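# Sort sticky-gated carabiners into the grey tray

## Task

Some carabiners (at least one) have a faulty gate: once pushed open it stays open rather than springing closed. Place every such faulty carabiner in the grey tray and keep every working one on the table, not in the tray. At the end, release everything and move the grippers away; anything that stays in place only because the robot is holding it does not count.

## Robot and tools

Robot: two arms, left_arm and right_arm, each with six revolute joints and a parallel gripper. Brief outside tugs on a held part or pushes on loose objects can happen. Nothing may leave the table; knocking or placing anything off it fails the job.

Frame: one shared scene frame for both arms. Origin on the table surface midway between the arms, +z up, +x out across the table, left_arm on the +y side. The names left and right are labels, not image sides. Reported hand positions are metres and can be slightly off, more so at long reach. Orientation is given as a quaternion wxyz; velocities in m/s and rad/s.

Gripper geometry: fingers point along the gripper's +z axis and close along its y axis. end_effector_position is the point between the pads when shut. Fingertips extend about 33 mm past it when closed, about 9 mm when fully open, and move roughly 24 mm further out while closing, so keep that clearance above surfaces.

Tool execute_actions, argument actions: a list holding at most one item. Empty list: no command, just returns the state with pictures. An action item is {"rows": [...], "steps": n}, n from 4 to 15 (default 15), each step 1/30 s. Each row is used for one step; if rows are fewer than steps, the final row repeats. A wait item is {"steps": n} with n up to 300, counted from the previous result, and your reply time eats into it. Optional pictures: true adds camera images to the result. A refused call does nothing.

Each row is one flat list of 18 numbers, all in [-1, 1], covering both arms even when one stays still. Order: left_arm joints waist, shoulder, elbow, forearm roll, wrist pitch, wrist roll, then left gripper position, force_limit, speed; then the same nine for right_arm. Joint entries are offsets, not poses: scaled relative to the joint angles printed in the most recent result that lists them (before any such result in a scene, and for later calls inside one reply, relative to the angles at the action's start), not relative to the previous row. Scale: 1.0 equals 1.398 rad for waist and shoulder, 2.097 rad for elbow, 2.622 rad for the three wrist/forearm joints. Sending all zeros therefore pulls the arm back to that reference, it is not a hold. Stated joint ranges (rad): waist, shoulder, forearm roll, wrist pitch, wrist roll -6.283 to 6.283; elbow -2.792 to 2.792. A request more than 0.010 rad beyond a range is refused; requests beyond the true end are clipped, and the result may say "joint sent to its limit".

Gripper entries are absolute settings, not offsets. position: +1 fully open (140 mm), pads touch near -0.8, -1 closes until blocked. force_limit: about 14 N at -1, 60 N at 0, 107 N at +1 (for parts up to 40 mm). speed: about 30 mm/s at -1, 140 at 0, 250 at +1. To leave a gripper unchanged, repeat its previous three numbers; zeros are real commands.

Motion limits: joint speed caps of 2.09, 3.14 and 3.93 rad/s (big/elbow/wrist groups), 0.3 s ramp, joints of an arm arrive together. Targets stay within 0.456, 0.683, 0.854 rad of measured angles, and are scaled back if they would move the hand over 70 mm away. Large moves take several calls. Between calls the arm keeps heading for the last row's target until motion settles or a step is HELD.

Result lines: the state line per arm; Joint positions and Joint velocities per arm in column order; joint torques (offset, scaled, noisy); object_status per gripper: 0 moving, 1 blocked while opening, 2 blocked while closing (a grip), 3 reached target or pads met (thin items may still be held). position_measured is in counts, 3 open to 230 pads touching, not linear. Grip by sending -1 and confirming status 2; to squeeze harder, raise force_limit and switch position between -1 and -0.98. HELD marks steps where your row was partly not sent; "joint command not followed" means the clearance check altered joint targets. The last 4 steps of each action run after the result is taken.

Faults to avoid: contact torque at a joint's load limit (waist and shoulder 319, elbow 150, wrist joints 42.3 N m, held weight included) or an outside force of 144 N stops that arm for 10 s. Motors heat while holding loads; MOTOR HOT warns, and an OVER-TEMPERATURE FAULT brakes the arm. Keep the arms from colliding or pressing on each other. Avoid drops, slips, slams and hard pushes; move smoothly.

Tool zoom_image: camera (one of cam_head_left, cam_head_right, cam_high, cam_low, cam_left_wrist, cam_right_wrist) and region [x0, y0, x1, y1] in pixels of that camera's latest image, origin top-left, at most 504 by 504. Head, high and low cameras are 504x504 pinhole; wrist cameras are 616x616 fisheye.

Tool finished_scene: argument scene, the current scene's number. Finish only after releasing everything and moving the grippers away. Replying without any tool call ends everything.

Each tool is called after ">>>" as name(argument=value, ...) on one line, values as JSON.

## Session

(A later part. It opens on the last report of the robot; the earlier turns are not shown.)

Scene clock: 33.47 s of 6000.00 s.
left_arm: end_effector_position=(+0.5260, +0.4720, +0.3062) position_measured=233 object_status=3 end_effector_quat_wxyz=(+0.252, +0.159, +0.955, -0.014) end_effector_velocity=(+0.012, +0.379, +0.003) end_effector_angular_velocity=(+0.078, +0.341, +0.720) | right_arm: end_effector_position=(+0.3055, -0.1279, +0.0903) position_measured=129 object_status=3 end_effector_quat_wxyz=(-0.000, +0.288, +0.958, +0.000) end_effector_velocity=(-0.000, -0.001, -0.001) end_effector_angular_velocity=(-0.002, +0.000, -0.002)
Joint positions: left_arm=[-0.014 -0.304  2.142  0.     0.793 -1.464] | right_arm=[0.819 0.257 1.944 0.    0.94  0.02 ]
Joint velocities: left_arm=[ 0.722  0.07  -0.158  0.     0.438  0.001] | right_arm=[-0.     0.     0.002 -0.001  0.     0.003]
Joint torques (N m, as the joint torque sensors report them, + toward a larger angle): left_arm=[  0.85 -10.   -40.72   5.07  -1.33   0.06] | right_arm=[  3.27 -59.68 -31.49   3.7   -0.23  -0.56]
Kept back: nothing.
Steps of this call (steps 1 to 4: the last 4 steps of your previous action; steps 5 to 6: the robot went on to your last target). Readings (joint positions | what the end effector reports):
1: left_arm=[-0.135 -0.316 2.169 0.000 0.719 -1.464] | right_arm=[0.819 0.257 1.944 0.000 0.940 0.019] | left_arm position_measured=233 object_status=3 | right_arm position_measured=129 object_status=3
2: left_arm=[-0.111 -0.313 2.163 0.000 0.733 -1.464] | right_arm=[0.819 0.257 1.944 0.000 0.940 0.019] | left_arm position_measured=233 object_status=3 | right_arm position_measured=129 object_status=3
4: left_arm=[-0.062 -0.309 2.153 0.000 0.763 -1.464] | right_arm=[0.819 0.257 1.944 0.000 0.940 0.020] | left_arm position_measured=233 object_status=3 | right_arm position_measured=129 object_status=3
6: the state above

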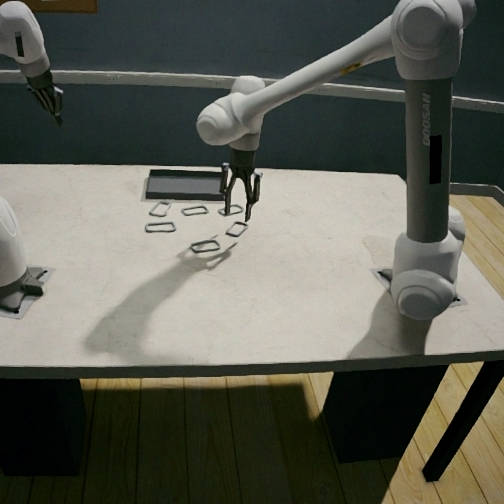

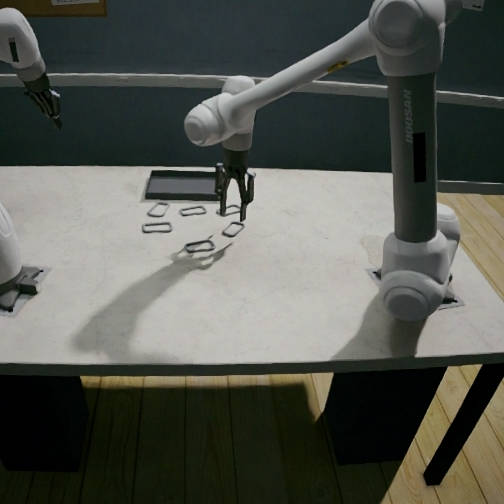

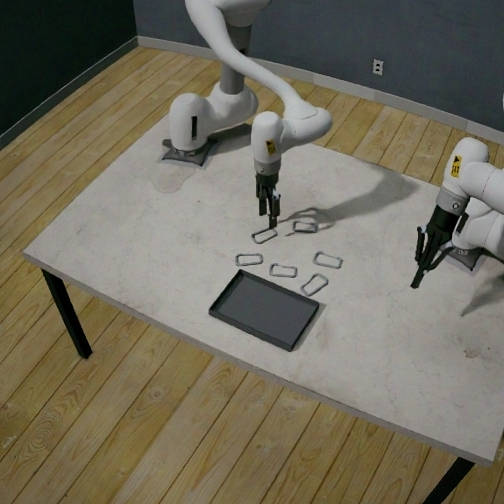

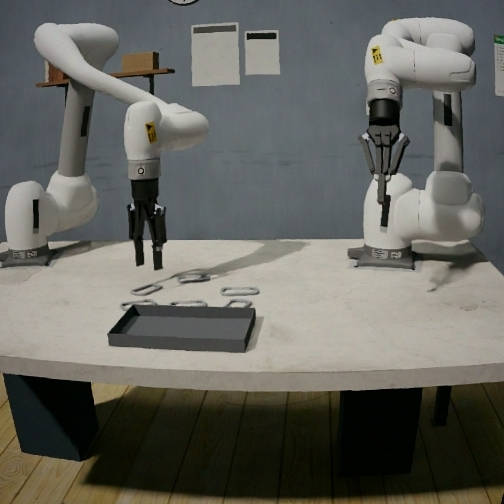

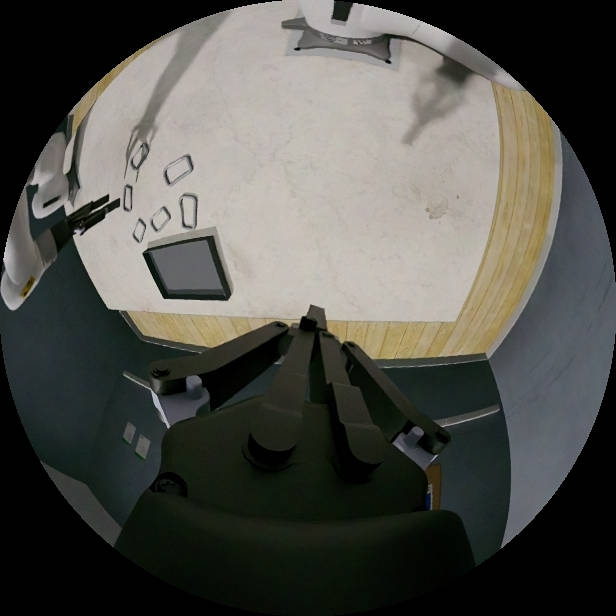

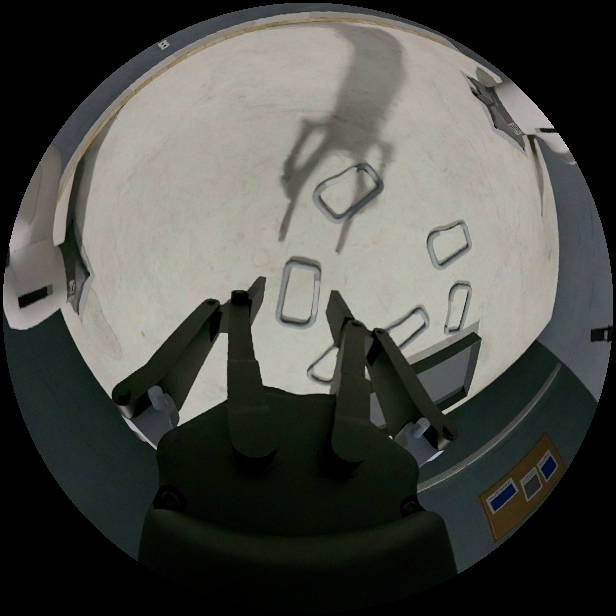

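>>> execute_actions(actions=[{"rows":[[0,0,0,0,0,0,-0.9,0,1,0,0.038,0.0187,0,-0.035,0.02,0,0,1]],"steps":15}])

>>> execute_actions(actions=[{"steps":5}], pictures=true)

>>> zoom_image(camera="cam_right_wrist", region=[200,200,400,400])

Scene clock: 34.10 s of 6000.00 s.
left_arm: end_effector_position=(+0.5243, +0.5293, +0.3069) position_measured=233 object_status=3 end_effector_quat_wxyz=(+0.226, +0.107, +0.968, -0.000) end_effector_velocity=(+0.034, -0.381, -0.006) end_effector_angular_velocity=(-0.041, -0.360, -0.737) | right_arm: end_effector_position=(+0.3051, -0.1285, +0.0415) position_measured=129 object_status=3 end_effector_quat_wxyz=(-0.000, +0.312, +0.950, +0.000) end_effector_velocity=(-0.001, -0.000, -0.008) end_effector_angular_velocity=(+0.001, +0.000, -0.009)
Joint positions: left_arm=[ 0.096 -0.293  2.118  0.     0.859 -1.464] | right_arm=[0.819 0.309 1.983 0.    0.85  0.072]
Joint velocities: left_arm=[-0.737 -0.076  0.16  -0.    -0.447 -0.   ] | right_arm=[ 0.     0.008  0.007  0.001 -0.015  0.009]
Joint torques (N m, as the joint torque sensors report them, + toward a larger angle): left_arm=[  3.59  -7.45 -39.56   5.22  -1.19   0.13] | right_arm=[  2.97 -64.67 -30.26   3.54  -0.11  -0.24]
Steps of this call (steps 1 to 8: the robot went on to your last target; steps 9 to 19: the first 11 steps of this action). Readings (joint positions | what the end effector reports):
9: left_arm=[0.206 -0.282 2.094 0.000 0.926 -1.464] | right_arm=[0.819 0.257 1.944 0.000 0.940 0.020] | left_arm position_measured=233 object_status=3 | right_arm position_measured=129 object_status=3
10: left_arm=[0.224 -0.280 2.090 0.000 0.937 -1.464] | right_arm=[0.819 0.260 1.947 0.000 0.933 0.024] | left_arm position_measured=233 object_status=3 | right_arm position_measured=129 object_status=3
12: left_arm=[0.240 -0.279 2.087 0.000 0.946 -1.464] | right_arm=[0.819 0.284 1.965 0.000 0.892 0.048] | left_arm position_measured=233 object_status=3 | right_arm position_measured=129 object_status=3
16: left_arm=[0.181 -0.285 2.100 0.000 0.911 -1.464] | right_arm=[0.819 0.307 1.981 0.000 0.853 0.070] | left_arm position_measured=233 object_status=3 | right_arm position_measured=129 object_status=3
19: the state above

Scene clock: 34.27 s of 6000.00 s.
left_arm: end_effector_position=(+0.5261, +0.4789, +0.3062) position_measured=233 object_status=3 end_effector_quat_wxyz=(+0.249, +0.152, +0.956, -0.013) end_effector_velocity=(-0.003, -0.145, -0.001) end_effector_angular_velocity=(-0.027, -0.131, -0.278) | right_arm: end_effector_position=(+0.3051, -0.1286, +0.0409) position_measured=129 object_status=3 end_effector_quat_wxyz=(-0.000, +0.313, +0.950, -0.000) end_effector_velocity=(-0.000, -0.000, -0.002) end_effector_angular_velocity=(-0.001, +0.001, +0.000)
Joint positions: left_arm=[-0.001 -0.302  2.139  0.     0.801 -1.464] | right_arm=[0.819 0.31  1.983 0.    0.849 0.072]
Joint velocities: left_arm=[-0.277 -0.027  0.06   0.001 -0.167  0.001] | right_arm=[ 0.     0.002  0.001  0.    -0.002 -0.   ]
Joint torques (N m, as the joint torque sensors report them, + toward a larger angle): left_arm=[  7.    -8.64 -40.18   5.51  -1.11   0.03] | right_arm=[  3.77 -63.28 -29.85   3.42  -0.18  -0.31]
Kept back: nothing.
Steps of this call (steps 1 to 4: the last 4 steps of your previous action; step 5: the robot went on to your last target). Readings (joint positions | what the end effector reports):
1: left_arm=[0.071 -0.295 2.124 0.000 0.845 -1.464] | right_arm=[0.819 0.309 1.983 0.000 0.849 0.072] | left_arm position_measured=233 object_status=3 | right_arm position_measured=129 object_status=3
2: left_arm=[0.048 -0.298 2.129 0.000 0.830 -1.464] | right_arm=[0.819 0.310 1.983 0.000 0.849 0.072] | left_arm position_measured=233 object_status=3 | right_arm position_measured=129 object_status=3
4: left_arm=[0.011 -0.301 2.137 0.000 0.808 -1.464] | right_arm=[0.819 0.310 1.983 0.000 0.849 0.072] | left_arm position_measured=233 object_status=3 | right_arm position_measured=129 object_status=3
5: the state above

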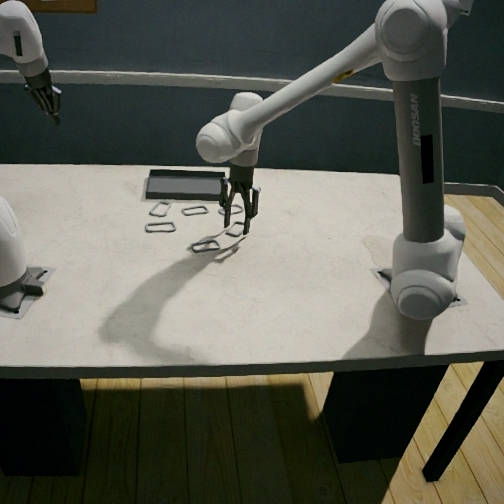

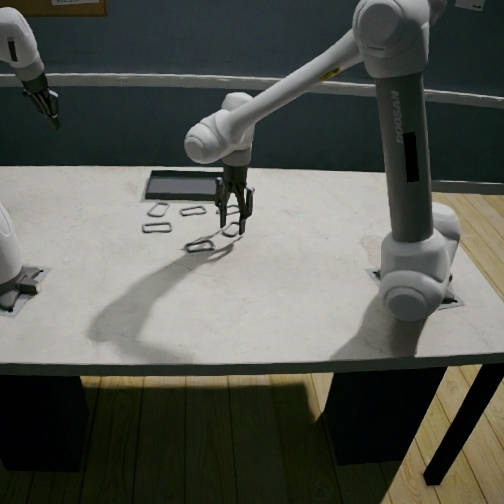

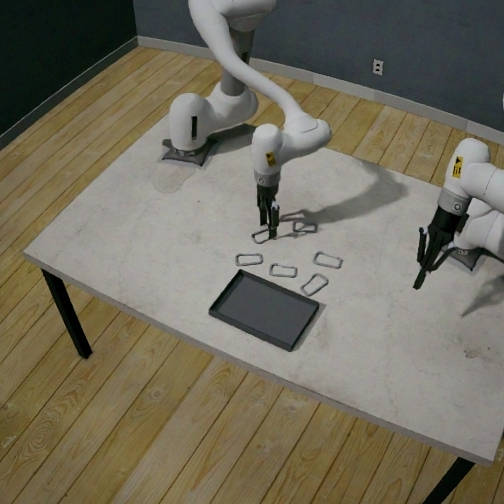

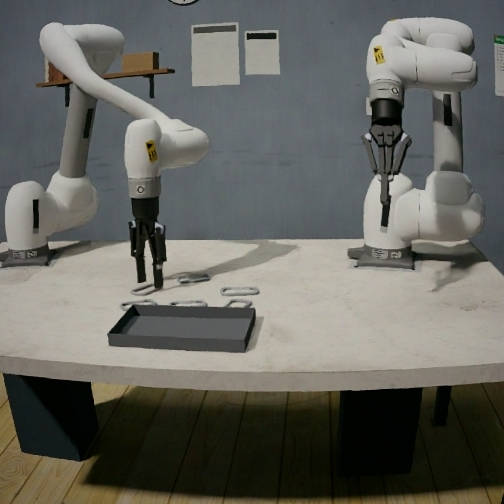

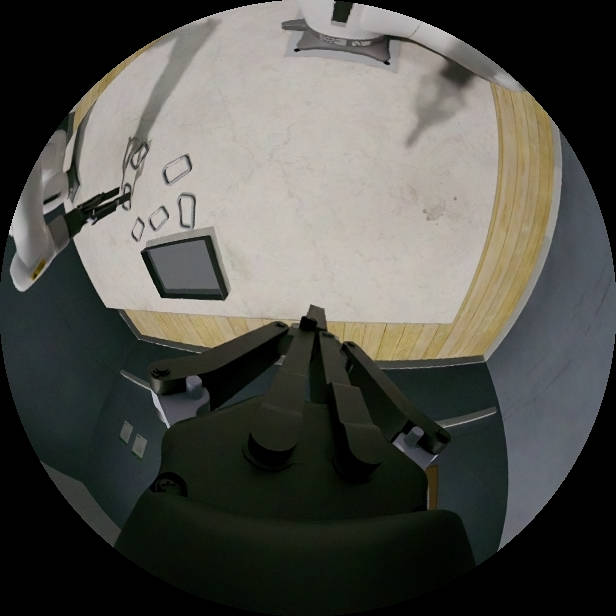

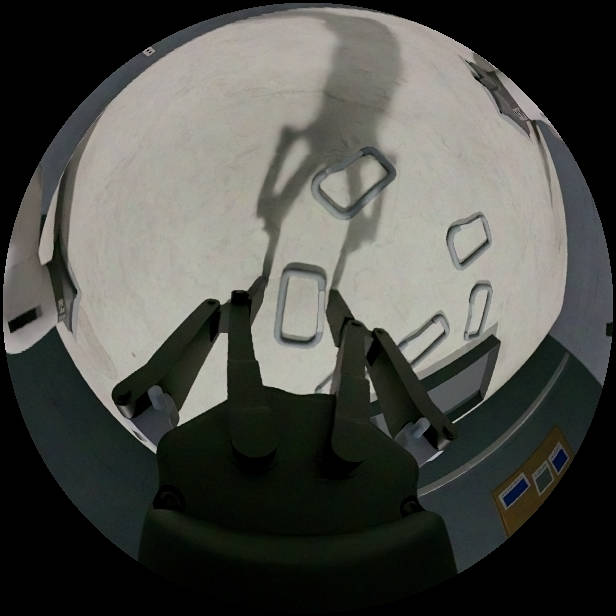

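Region (200, 200, 400, 400) of cam_right_wrist's 616x616 image, scaled by 2.520, with more detail than that image has.

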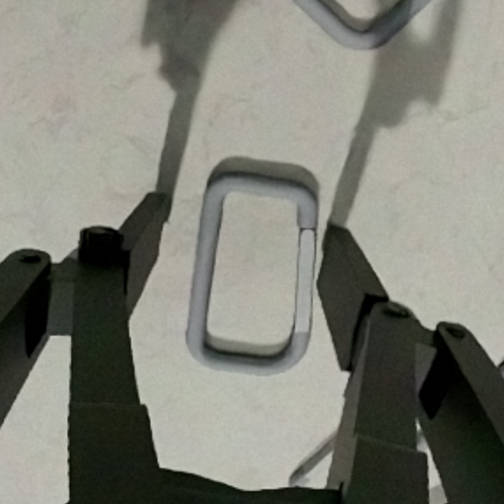

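>>> execute_actions(actions=[])

>>> zoom_image(camera="cam_right_wrist", region=[200,200,400,400])

Scene clock: 34.77 s of 6000.00 s.
left_arm: end_effector_position=(+0.5260, +0.4720, +0.3062) position_measured=233 object_status=3 end_effector_quat_wxyz=(+0.252, +0.159, +0.955, -0.014) end_effector_velocity=(+0.000, -0.000, -0.000) end_effector_angular_velocity=(+0.000, +0.000, -0.001) | right_arm: end_effector_position=(+0.3051, -0.1286, +0.0408) position_measured=129 object_status=3 end_effector_quat_wxyz=(-0.000, +0.313, +0.950, -0.000) end_effector_velocity=(-0.000, +0.000, -0.000) end_effector_angular_velocity=(+0.000, +0.001, -0.001)
Joint positions: left_arm=[-0.014 -0.304  2.142  0.     0.793 -1.464] | right_arm=[0.819 0.31  1.983 0.    0.849 0.072]
Joint velocities: left_arm=[-0.001  0.    -0.     0.    -0.     0.001] | right_arm=[ 0.     0.001 -0.     0.001 -0.     0.   ]
Joint torques (N m, as the joint torque sensors report them, + toward a larger angle): left_arm=[  0.01  -6.87 -39.35   5.1   -1.04   0.02] | right_arm=[  1.3  -64.62 -29.49   3.5    0.08  -0.06]
Kept back: nothing.
Steps of this call (steps 1 to 15: the robot went on to your last target). Readings (joint positions | what the end effector reports):
1: left_arm=[-0.008 -0.303 2.141 0.000 0.797 -1.464] | right_arm=[0.819 0.310 1.983 0.000 0.849 0.072] | left_arm position_measured=233 object_status=3 | right_arm position_measured=129 object_status=3
2: left_arm=[-0.011 -0.303 2.141 0.000 0.795 -1.464] | right_arm=[0.819 0.310 1.983 0.000 0.849 0.072] | left_arm position_measured=233 object_status=3 | right_arm position_measured=129 object_status=3
4: left_arm=[-0.012 -0.304 2.142 0.000 0.793 -1.464] | right_arm=[0.819 0.310 1.983 0.000 0.849 0.072] | left_arm position_measured=233 object_status=3 | right_arm position_measured=129 object_status=3
8: left_arm=[-0.013 -0.304 2.142 0.000 0.793 -1.464] | right_arm=[0.819 0.310 1.983 0.000 0.849 0.072] | left_arm position_measured=233 object_status=3 | right_arm position_measured=129 object_status=3
15: the state above

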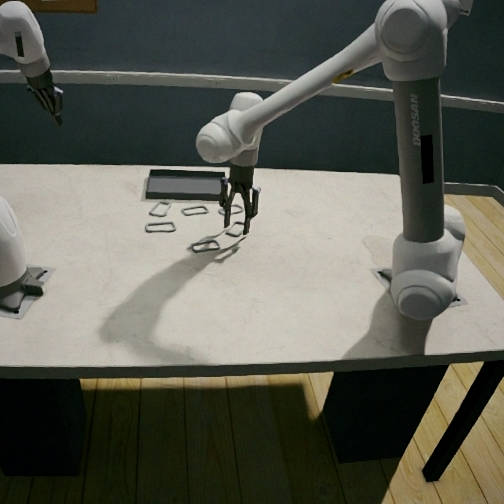

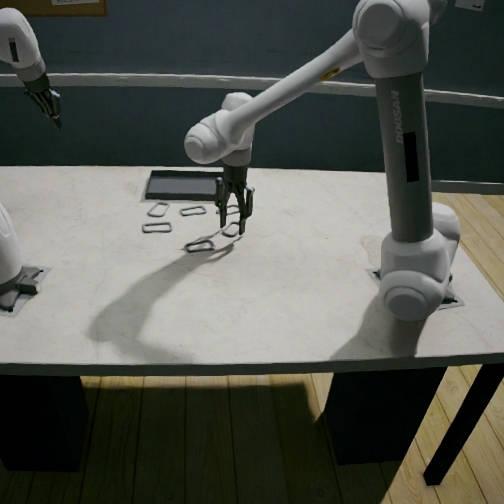

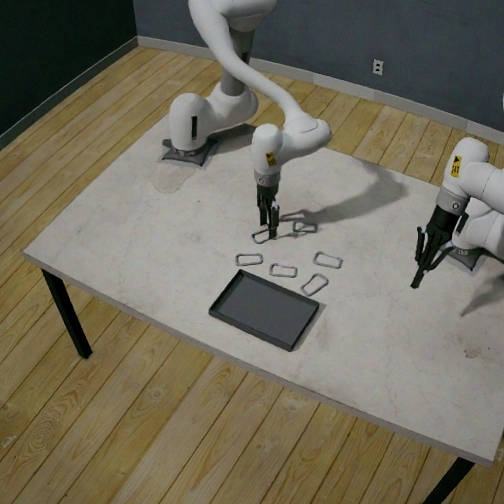

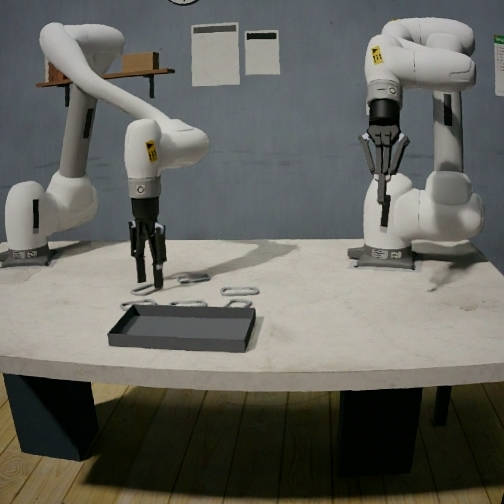

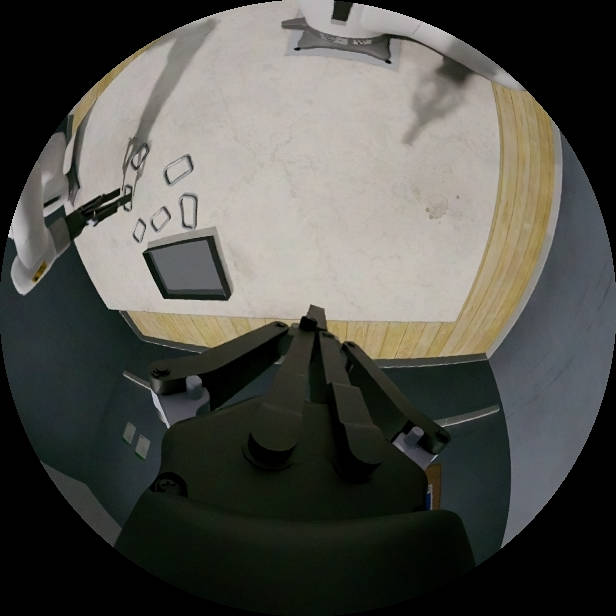

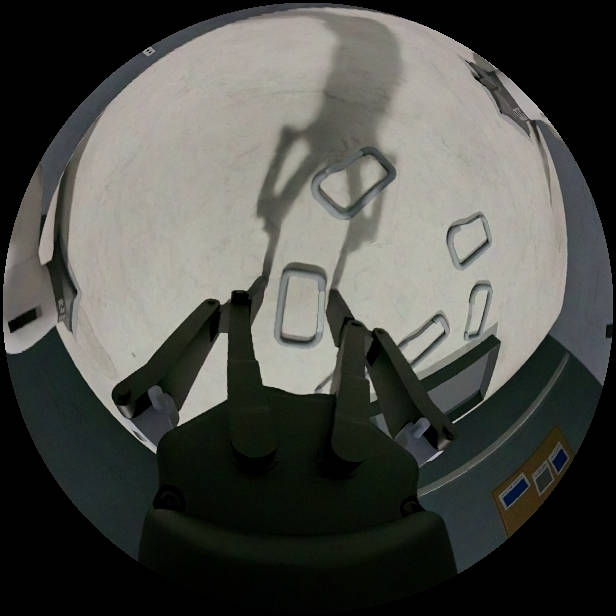

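Region (200, 200, 400, 400) of cam_right_wrist's 616x616 image, scaled by 2.520, with more detail than that image has.

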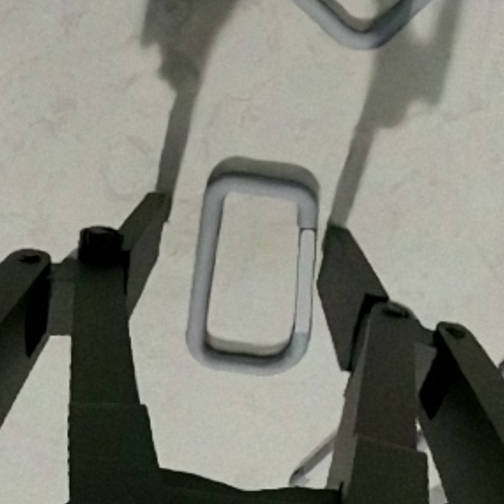

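>>> execute_actions(actions=[{"rows":[[0,0,0,0,0,0,-0.9,0,1,0,0.0025,0.001,0,-0.002,0,0,0,0]],"steps":12}])

>>> execute_actions(actions=[{"rows":[[0,0,0,0,0,0,-0.9,0,1,0,0,0,0,0,0,-0.47,0,-0.3]],"steps":15}])

>>> execute_actions(actions=[{"steps":8}], pictures=true)

>>> zoom_image(camera="cam_right_wrist", region=[200,200,400,400])

Scene clock: 35.20 s of 6000.00 s.
left_arm: end_effector_position=(+0.5260, +0.4720, +0.3062) position_measured=233 object_status=3 end_effector_quat_wxyz=(+0.252, +0.159, +0.955, -0.014) end_effector_velocity=(-0.000, -0.000, +0.001) end_effector_angular_velocity=(+0.001, -0.001, -0.002) | right_arm: end_effector_position=(+0.3050, -0.1287, +0.0379) position_measured=129 object_status=3 end_effector_quat_wxyz=(-0.000, +0.313, +0.950, -0.000) end_effector_velocity=(-0.000, -0.001, -0.003) end_effector_angular_velocity=(-0.001, +0.001, +0.000)
Joint positions: left_arm=[-0.014 -0.304  2.142  0.     0.793 -1.464] | right_arm=[0.819 0.313 1.985 0.    0.844 0.072]
Joint velocities: left_arm=[-0.001 -0.001 -0.     0.001  0.     0.001] | right_arm=[-0.     0.003  0.002  0.    -0.003 -0.001]
Joint torques (N m, as the joint torque sensors report them, + toward a larger angle): left_arm=[ -0.32  -7.64 -39.54   5.06  -1.15   0.1 ] | right_arm=[  2.41 -66.06 -30.57   3.61  -0.35  -0.38]
Steps of this call (steps 1 to 5: the robot went on to your last target; steps 6 to 13: the first 8 steps of this action). Readings (joint positions | what the end effector reports):
6: left_arm=[-0.014 -0.304 2.142 0.000 0.793 -1.464] | right_arm=[0.819 0.310 1.983 0.000 0.848 0.072] | left_arm position_measured=233 object_status=3 | right_arm position_measured=129 object_status=3
7: left_arm=[-0.014 -0.304 2.142 0.000 0.793 -1.464] | right_arm=[0.819 0.311 1.984 0.000 0.847 0.072] | left_arm position_measured=233 object_status=3 | right_arm position_measured=129 object_status=3
9: left_arm=[-0.014 -0.304 2.142 0.000 0.793 -1.464] | right_arm=[0.819 0.312 1.985 0.000 0.845 0.072] | left_arm position_measured=233 object_status=3 | right_arm position_measured=129 object_status=3
13: the state above

Scene clock: 35.70 s of 6000.00 s.
left_arm: end_effector_position=(+0.5260, +0.4720, +0.3062) position_measured=233 object_status=3 end_effector_quat_wxyz=(+0.252, +0.159, +0.955, -0.014) end_effector_velocity=(-0.000, +0.000, +0.001) end_effector_angular_velocity=(-0.001, -0.002, +0.000) | right_arm: end_effector_position=(+0.3050, -0.1287, +0.0378) position_measured=165 object_status=0 end_effector_quat_wxyz=(-0.000, +0.313, +0.950, -0.000) end_effector_velocity=(+0.000, -0.000, +0.001) end_effector_angular_velocity=(+0.001, -0.001, -0.000)
Joint positions: left_arm=[-0.014 -0.304  2.142  0.     0.793 -1.464] | right_arm=[0.819 0.313 1.985 0.    0.843 0.072]
Joint velocities: left_arm=[ 0.    -0.002 -0.    -0.     0.    -0.   ] | right_arm=[-0.    -0.001 -0.    -0.001 -0.     0.   ]
Joint torques (N m, as the joint torque sensors report them, + toward a larger angle): left_arm=[ -0.33  -7.02 -39.71   5.24  -1.15   0.07] | right_arm=[  4.17 -34.78 -13.14   3.36  -1.91   0.05]
Steps of this call (steps 1 to 4: the last 4 steps of your previous action; steps 5 to 15: the first 11 steps of this action, its rows measured from where the robot was after step 4). Readings (joint positions | what the end effector reports):
4: left_arm=[-0.014 -0.304 2.142 0.000 0.793 -1.464] | right_arm=[0.819 0.313 1.985 0.000 0.843 0.072] | left_arm position_measured=233 object_status=3 | right_arm position_measured=129 object_status=3
5: left_arm=[-0.014 -0.304 2.142 0.000 0.793 -1.464] | right_arm=[0.819 0.313 1.985 0.000 0.843 0.072] | left_arm position_measured=233 object_status=3 | right_arm position_measured=129 object_status=0
6: left_arm=[-0.014 -0.304 2.142 0.000 0.793 -1.464] | right_arm=[0.819 0.313 1.985 0.000 0.843 0.072] | left_arm position_measured=233 object_status=3 | right_arm position_measured=131 object_status=0
8: left_arm=[-0.014 -0.304 2.142 0.000 0.793 -1.464] | right_arm=[0.819 0.313 1.985 0.000 0.843 0.072] | left_arm position_measured=233 object_status=3 | right_arm position_measured=142 object_status=0
12: left_arm=[-0.014 -0.304 2.142 0.000 0.793 -1.464] | right_arm=[0.819 0.313 1.985 0.000 0.843 0.072] | left_arm position_measured=233 object_status=3 | right_arm position_measured=165 object_status=0
15: the state above

Scene clock: 35.97 s of 6000.00 s.
left_arm: end_effector_position=(+0.5260, +0.4720, +0.3062) position_measured=233 object_status=3 end_effector_quat_wxyz=(+0.252, +0.159, +0.955, -0.014) end_effector_velocity=(-0.000, -0.000, +0.000) end_effector_angular_velocity=(-0.001, -0.000, -0.000) | right_arm: end_effector_position=(+0.3050, -0.1287, +0.0378) position_measured=165 object_status=2 end_effector_quat_wxyz=(-0.000, +0.313, +0.950, -0.000) end_effector_velocity=(+0.000, +0.000, -0.000) end_effector_angular_velocity=(-0.001, +0.000, +0.000)
Joint positions: left_arm=[-0.014 -0.304  2.142  0.     0.793 -1.464] | right_arm=[0.819 0.313 1.985 0.    0.843 0.072]
Joint velocities: left_arm=[-0.001 -0.    -0.    -0.     0.    -0.001] | right_arm=[ 0.     0.001 -0.    -0.    -0.    -0.   ]
Joint torques (N m, as the joint torque sensors report them, + toward a larger angle): left_arm=[ -0.06  -7.28 -39.65   5.08  -1.16  -0.06] | right_arm=[  2.2  -33.4  -13.71   3.66  -1.69  -0.22]
Kept back: nothing.
Steps of this call (steps 1 to 4: the last 4 steps of your previous action; steps 5 to 8: the robot went on to your last target). Readings (joint positions | what the end effector reports):
1: left_arm=[-0.014 -0.304 2.142 0.000 0.793 -1.464] | right_arm=[0.819 0.313 1.985 0.000 0.843 0.072] | left_arm position_measured=233 object_status=3 | right_arm position_measured=165 object_status=0
2: left_arm=[-0.014 -0.304 2.142 0.000 0.793 -1.464] | right_arm=[0.819 0.313 1.985 0.000 0.843 0.072] | left_arm position_measured=233 object_status=3 | right_arm position_measured=165 object_status=0
4: left_arm=[-0.014 -0.304 2.142 0.000 0.793 -1.464] | right_arm=[0.819 0.313 1.985 0.000 0.843 0.072] | left_arm position_measured=233 object_status=3 | right_arm position_measured=165 object_status=2
8: the state above

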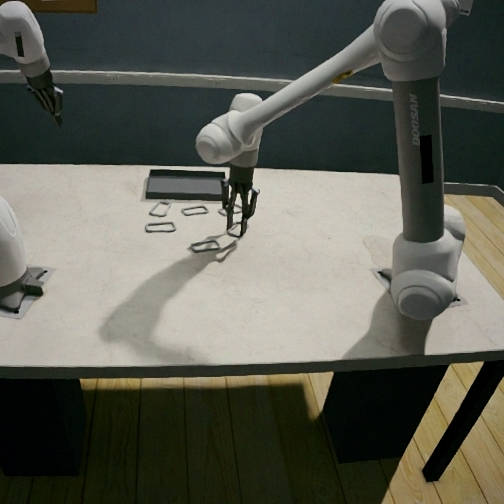

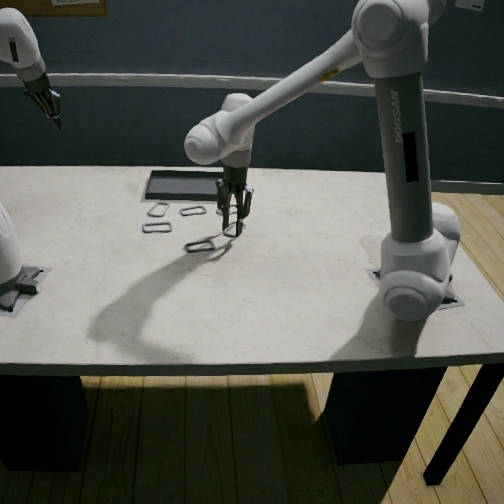

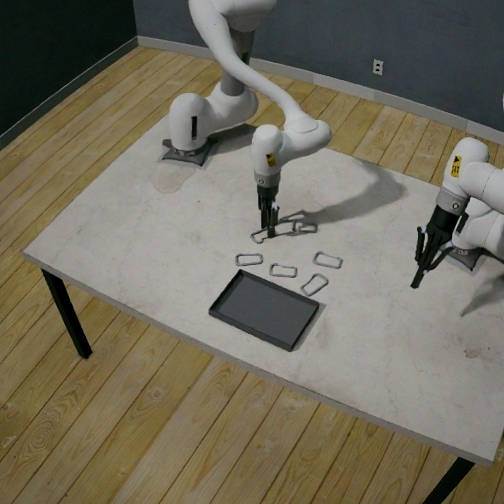

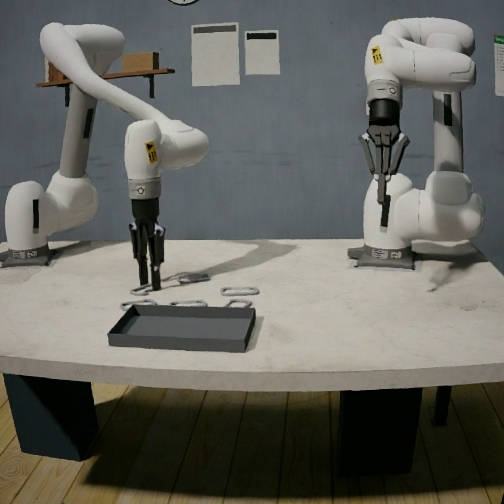

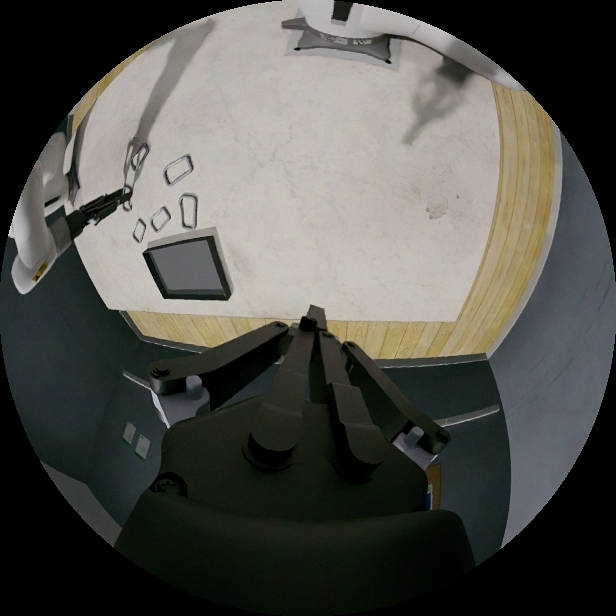

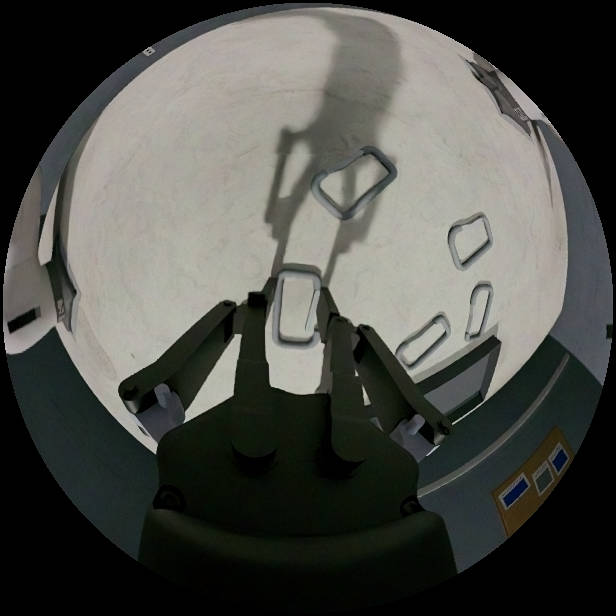

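Region (200, 200, 400, 400) of cam_right_wrist's 616x616 image, scaled by 2.520, with more detail than that image has.

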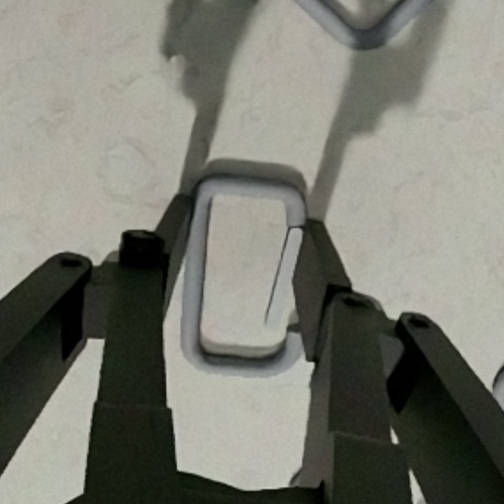

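>>> execute_actions(actions=[{"rows":[[0,0,0,0,0,0,-0.9,0,1,0,0,0,0,0,0,0.05,0,0],[0,0,0,0,0,0,-0.9,0,1,0,0,0,0,0,0,0.05,0,0],[0,0,0,0,0,0,-0.9,0,1,0,0,0,0,0,0,0.05,0,0],[0,0,0,0,0,0,-0.9,0,1,0,0,0,0,0,0,0.05,0,0],[0,0,0,0,0,0,-0.9,0,1,0,0,0,0,0,0,0.05,0,0],[0,0,0,0,0,0,-0.9,0,1,0,0,0,0,0,0,0.05,0,0],[0,0,0,0,0,0,-0.9,0,1,0,-0.036,-0.018,0,0.034,0,0.05,0,0]],"steps":15}])

>>> execute_actions(actions=[{"steps":8}], pictures=true)

>>> zoom_image(camera="cam_right_wrist", region=[200,200,400,400])

Scene clock: 36.53 s of 6000.00 s.
left_arm: end_effector_position=(+0.5260, +0.4720, +0.3062) position_measured=233 object_status=3 end_effector_quat_wxyz=(+0.252, +0.159, +0.955, -0.014) end_effector_velocity=(-0.000, -0.000, +0.000) end_effector_angular_velocity=(-0.000, -0.000, -0.001) | right_arm: end_effector_position=(+0.3057, -0.1276, +0.0724) position_measured=123 object_status=0 end_effector_quat_wxyz=(-0.000, +0.313, +0.950, -0.000) end_effector_velocity=(-0.000, -0.001, +0.229) end_effector_angular_velocity=(+0.004, -0.003, +0.001)
Joint positions: left_arm=[-0.014 -0.304  2.142  0.     0.793 -1.464] | right_arm=[0.819 0.276 1.957 0.    0.909 0.072]
Joint velocities: left_arm=[-0.001 -0.     0.     0.     0.    -0.   ] | right_arm=[ 0.    -0.248 -0.176 -0.001  0.419 -0.   ]
Joint torques (N m, as the joint torque sensors report them, + toward a larger angle): left_arm=[ -0.28  -6.84 -39.75   5.1   -1.03   0.05] | right_arm=[  2.01 -33.49 -18.73   2.41  -0.03  -0.06]
Steps of this call (steps 1 to 6: the robot went on to your last target; steps 7 to 17: the first 11 steps of this action). Readings (joint positions | what the end effector reports):
7: left_arm=[-0.014 -0.304 2.142 0.000 0.793 -1.464] | right_arm=[0.819 0.313 1.985 0.000 0.843 0.072] | left_arm position_measured=233 object_status=3 | right_arm position_measured=165 object_status=0
8: left_arm=[-0.014 -0.304 2.142 0.000 0.793 -1.464] | right_arm=[0.819 0.313 1.985 0.000 0.843 0.072] | left_arm position_measured=233 object_status=3 | right_arm position_measured=165 object_status=0
10: left_arm=[-0.014 -0.304 2.142 0.000 0.793 -1.464] | right_arm=[0.819 0.313 1.986 0.000 0.843 0.072] | left_arm position_measured=233 object_status=3 | right_arm position_measured=147 object_status=0
14: left_arm=[-0.014 -0.304 2.142 0.000 0.793 -1.464] | right_arm=[0.819 0.310 1.983 0.000 0.850 0.072] | left_arm position_measured=233 object_status=3 | right_arm position_measured=123 object_status=0
17: the state above

Scene clock: 36.80 s of 6000.00 s.
left_arm: end_effector_position=(+0.5260, +0.4720, +0.3062) position_measured=233 object_status=3 end_effector_quat_wxyz=(+0.252, +0.159, +0.955, -0.014) end_effector_velocity=(-0.000, +0.000, -0.000) end_effector_angular_velocity=(-0.002, +0.001, +0.003) | right_arm: end_effector_position=(+0.3055, -0.1280, +0.0845) position_measured=123 object_status=3 end_effector_quat_wxyz=(-0.000, +0.313, +0.950, -0.001) end_effector_velocity=(+0.000, +0.000, +0.004) end_effector_angular_velocity=(+0.001, -0.001, +0.000)
Joint positions: left_arm=[-0.014 -0.304  2.142  0.     0.793 -1.464] | right_arm=[0.819 0.263 1.948 0.    0.932 0.072]
Joint velocities: left_arm=[ 0.001  0.     0.    -0.001  0.    -0.002] | right_arm=[ 0.    -0.004 -0.003 -0.     0.006 -0.   ]
Joint torques (N m, as the joint torque sensors report them, + toward a larger angle): left_arm=[ -0.27  -7.86 -39.73   5.02  -1.01   0.04] | right_arm=[  1.31 -62.82 -31.35   3.71  -0.48  -0.3 ]
Kept back: nothing.
Steps of this call (steps 1 to 4: the last 4 steps of your previous action; steps 5 to 8: the robot went on to your last target). Readings (joint positions | what the end effector reports):
1: left_arm=[-0.014 -0.304 2.142 0.000 0.793 -1.464] | right_arm=[0.819 0.270 1.953 0.000 0.920 0.072] | left_arm position_measured=233 object_status=3 | right_arm position_measured=123 object_status=0
2: left_arm=[-0.014 -0.304 2.142 0.000 0.793 -1.464] | right_arm=[0.819 0.267 1.950 0.000 0.925 0.072] | left_arm position_measured=233 object_status=3 | right_arm position_measured=123 object_status=0
4: left_arm=[-0.014 -0.304 2.142 0.000 0.793 -1.464] | right_arm=[0.819 0.265 1.949 0.000 0.930 0.072] | left_arm position_measured=233 object_status=3 | right_arm position_measured=123 object_status=3
8: the state above

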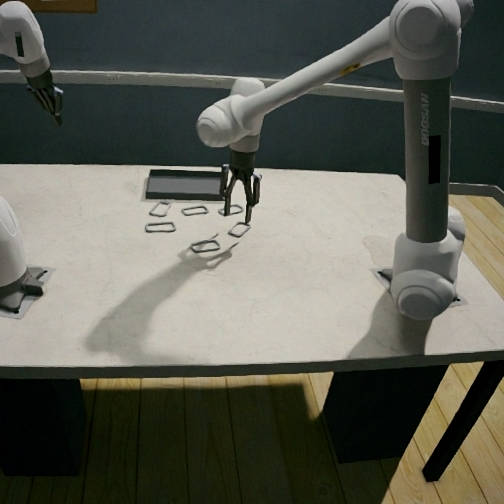

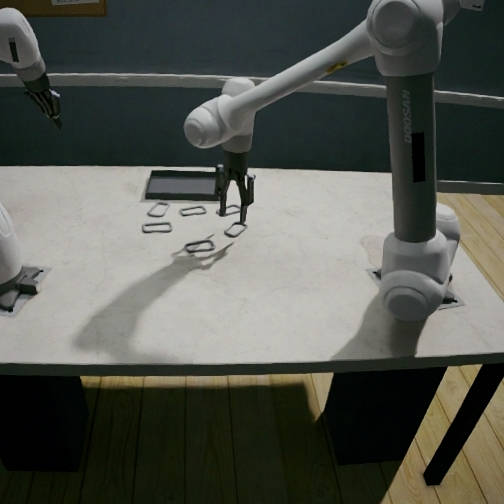

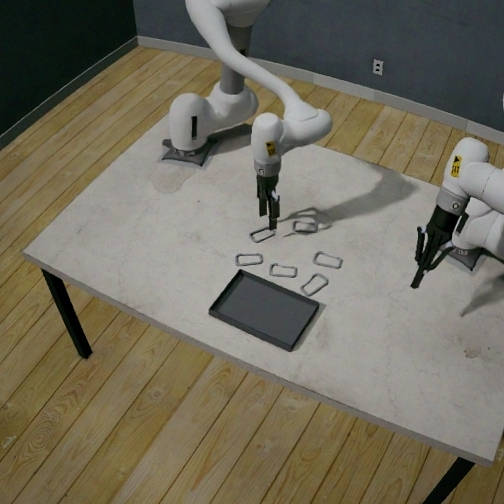

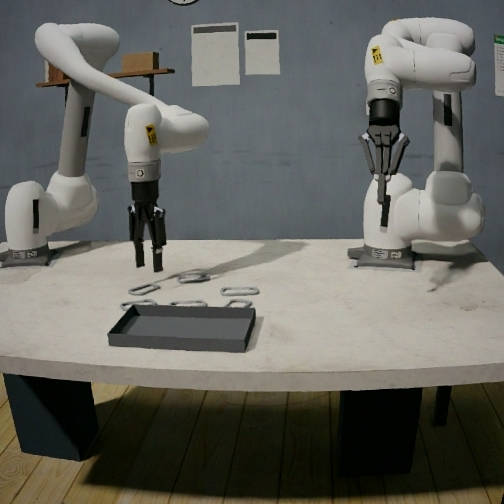

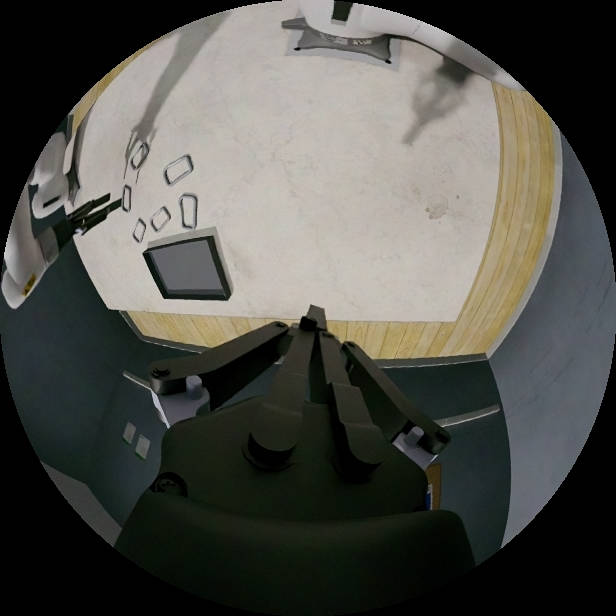

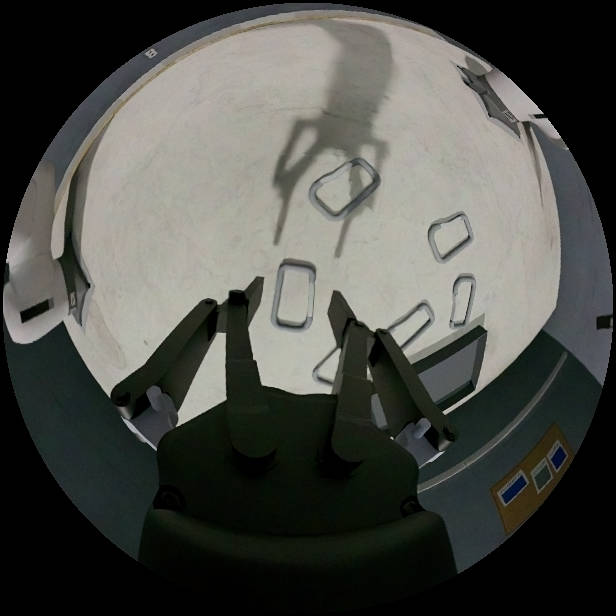

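Region (200, 200, 400, 400) of cam_right_wrist's 616x616 image, scaled by 2.520, with more detail than that image has.

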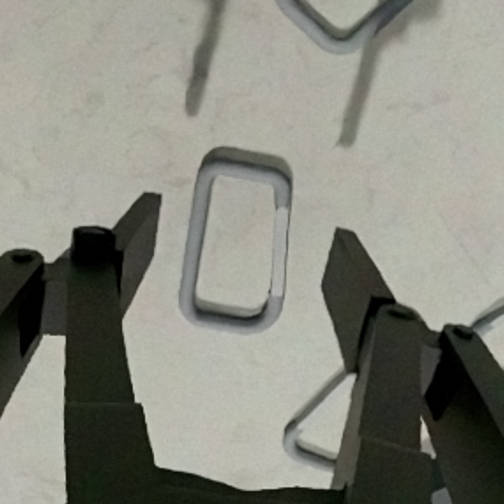

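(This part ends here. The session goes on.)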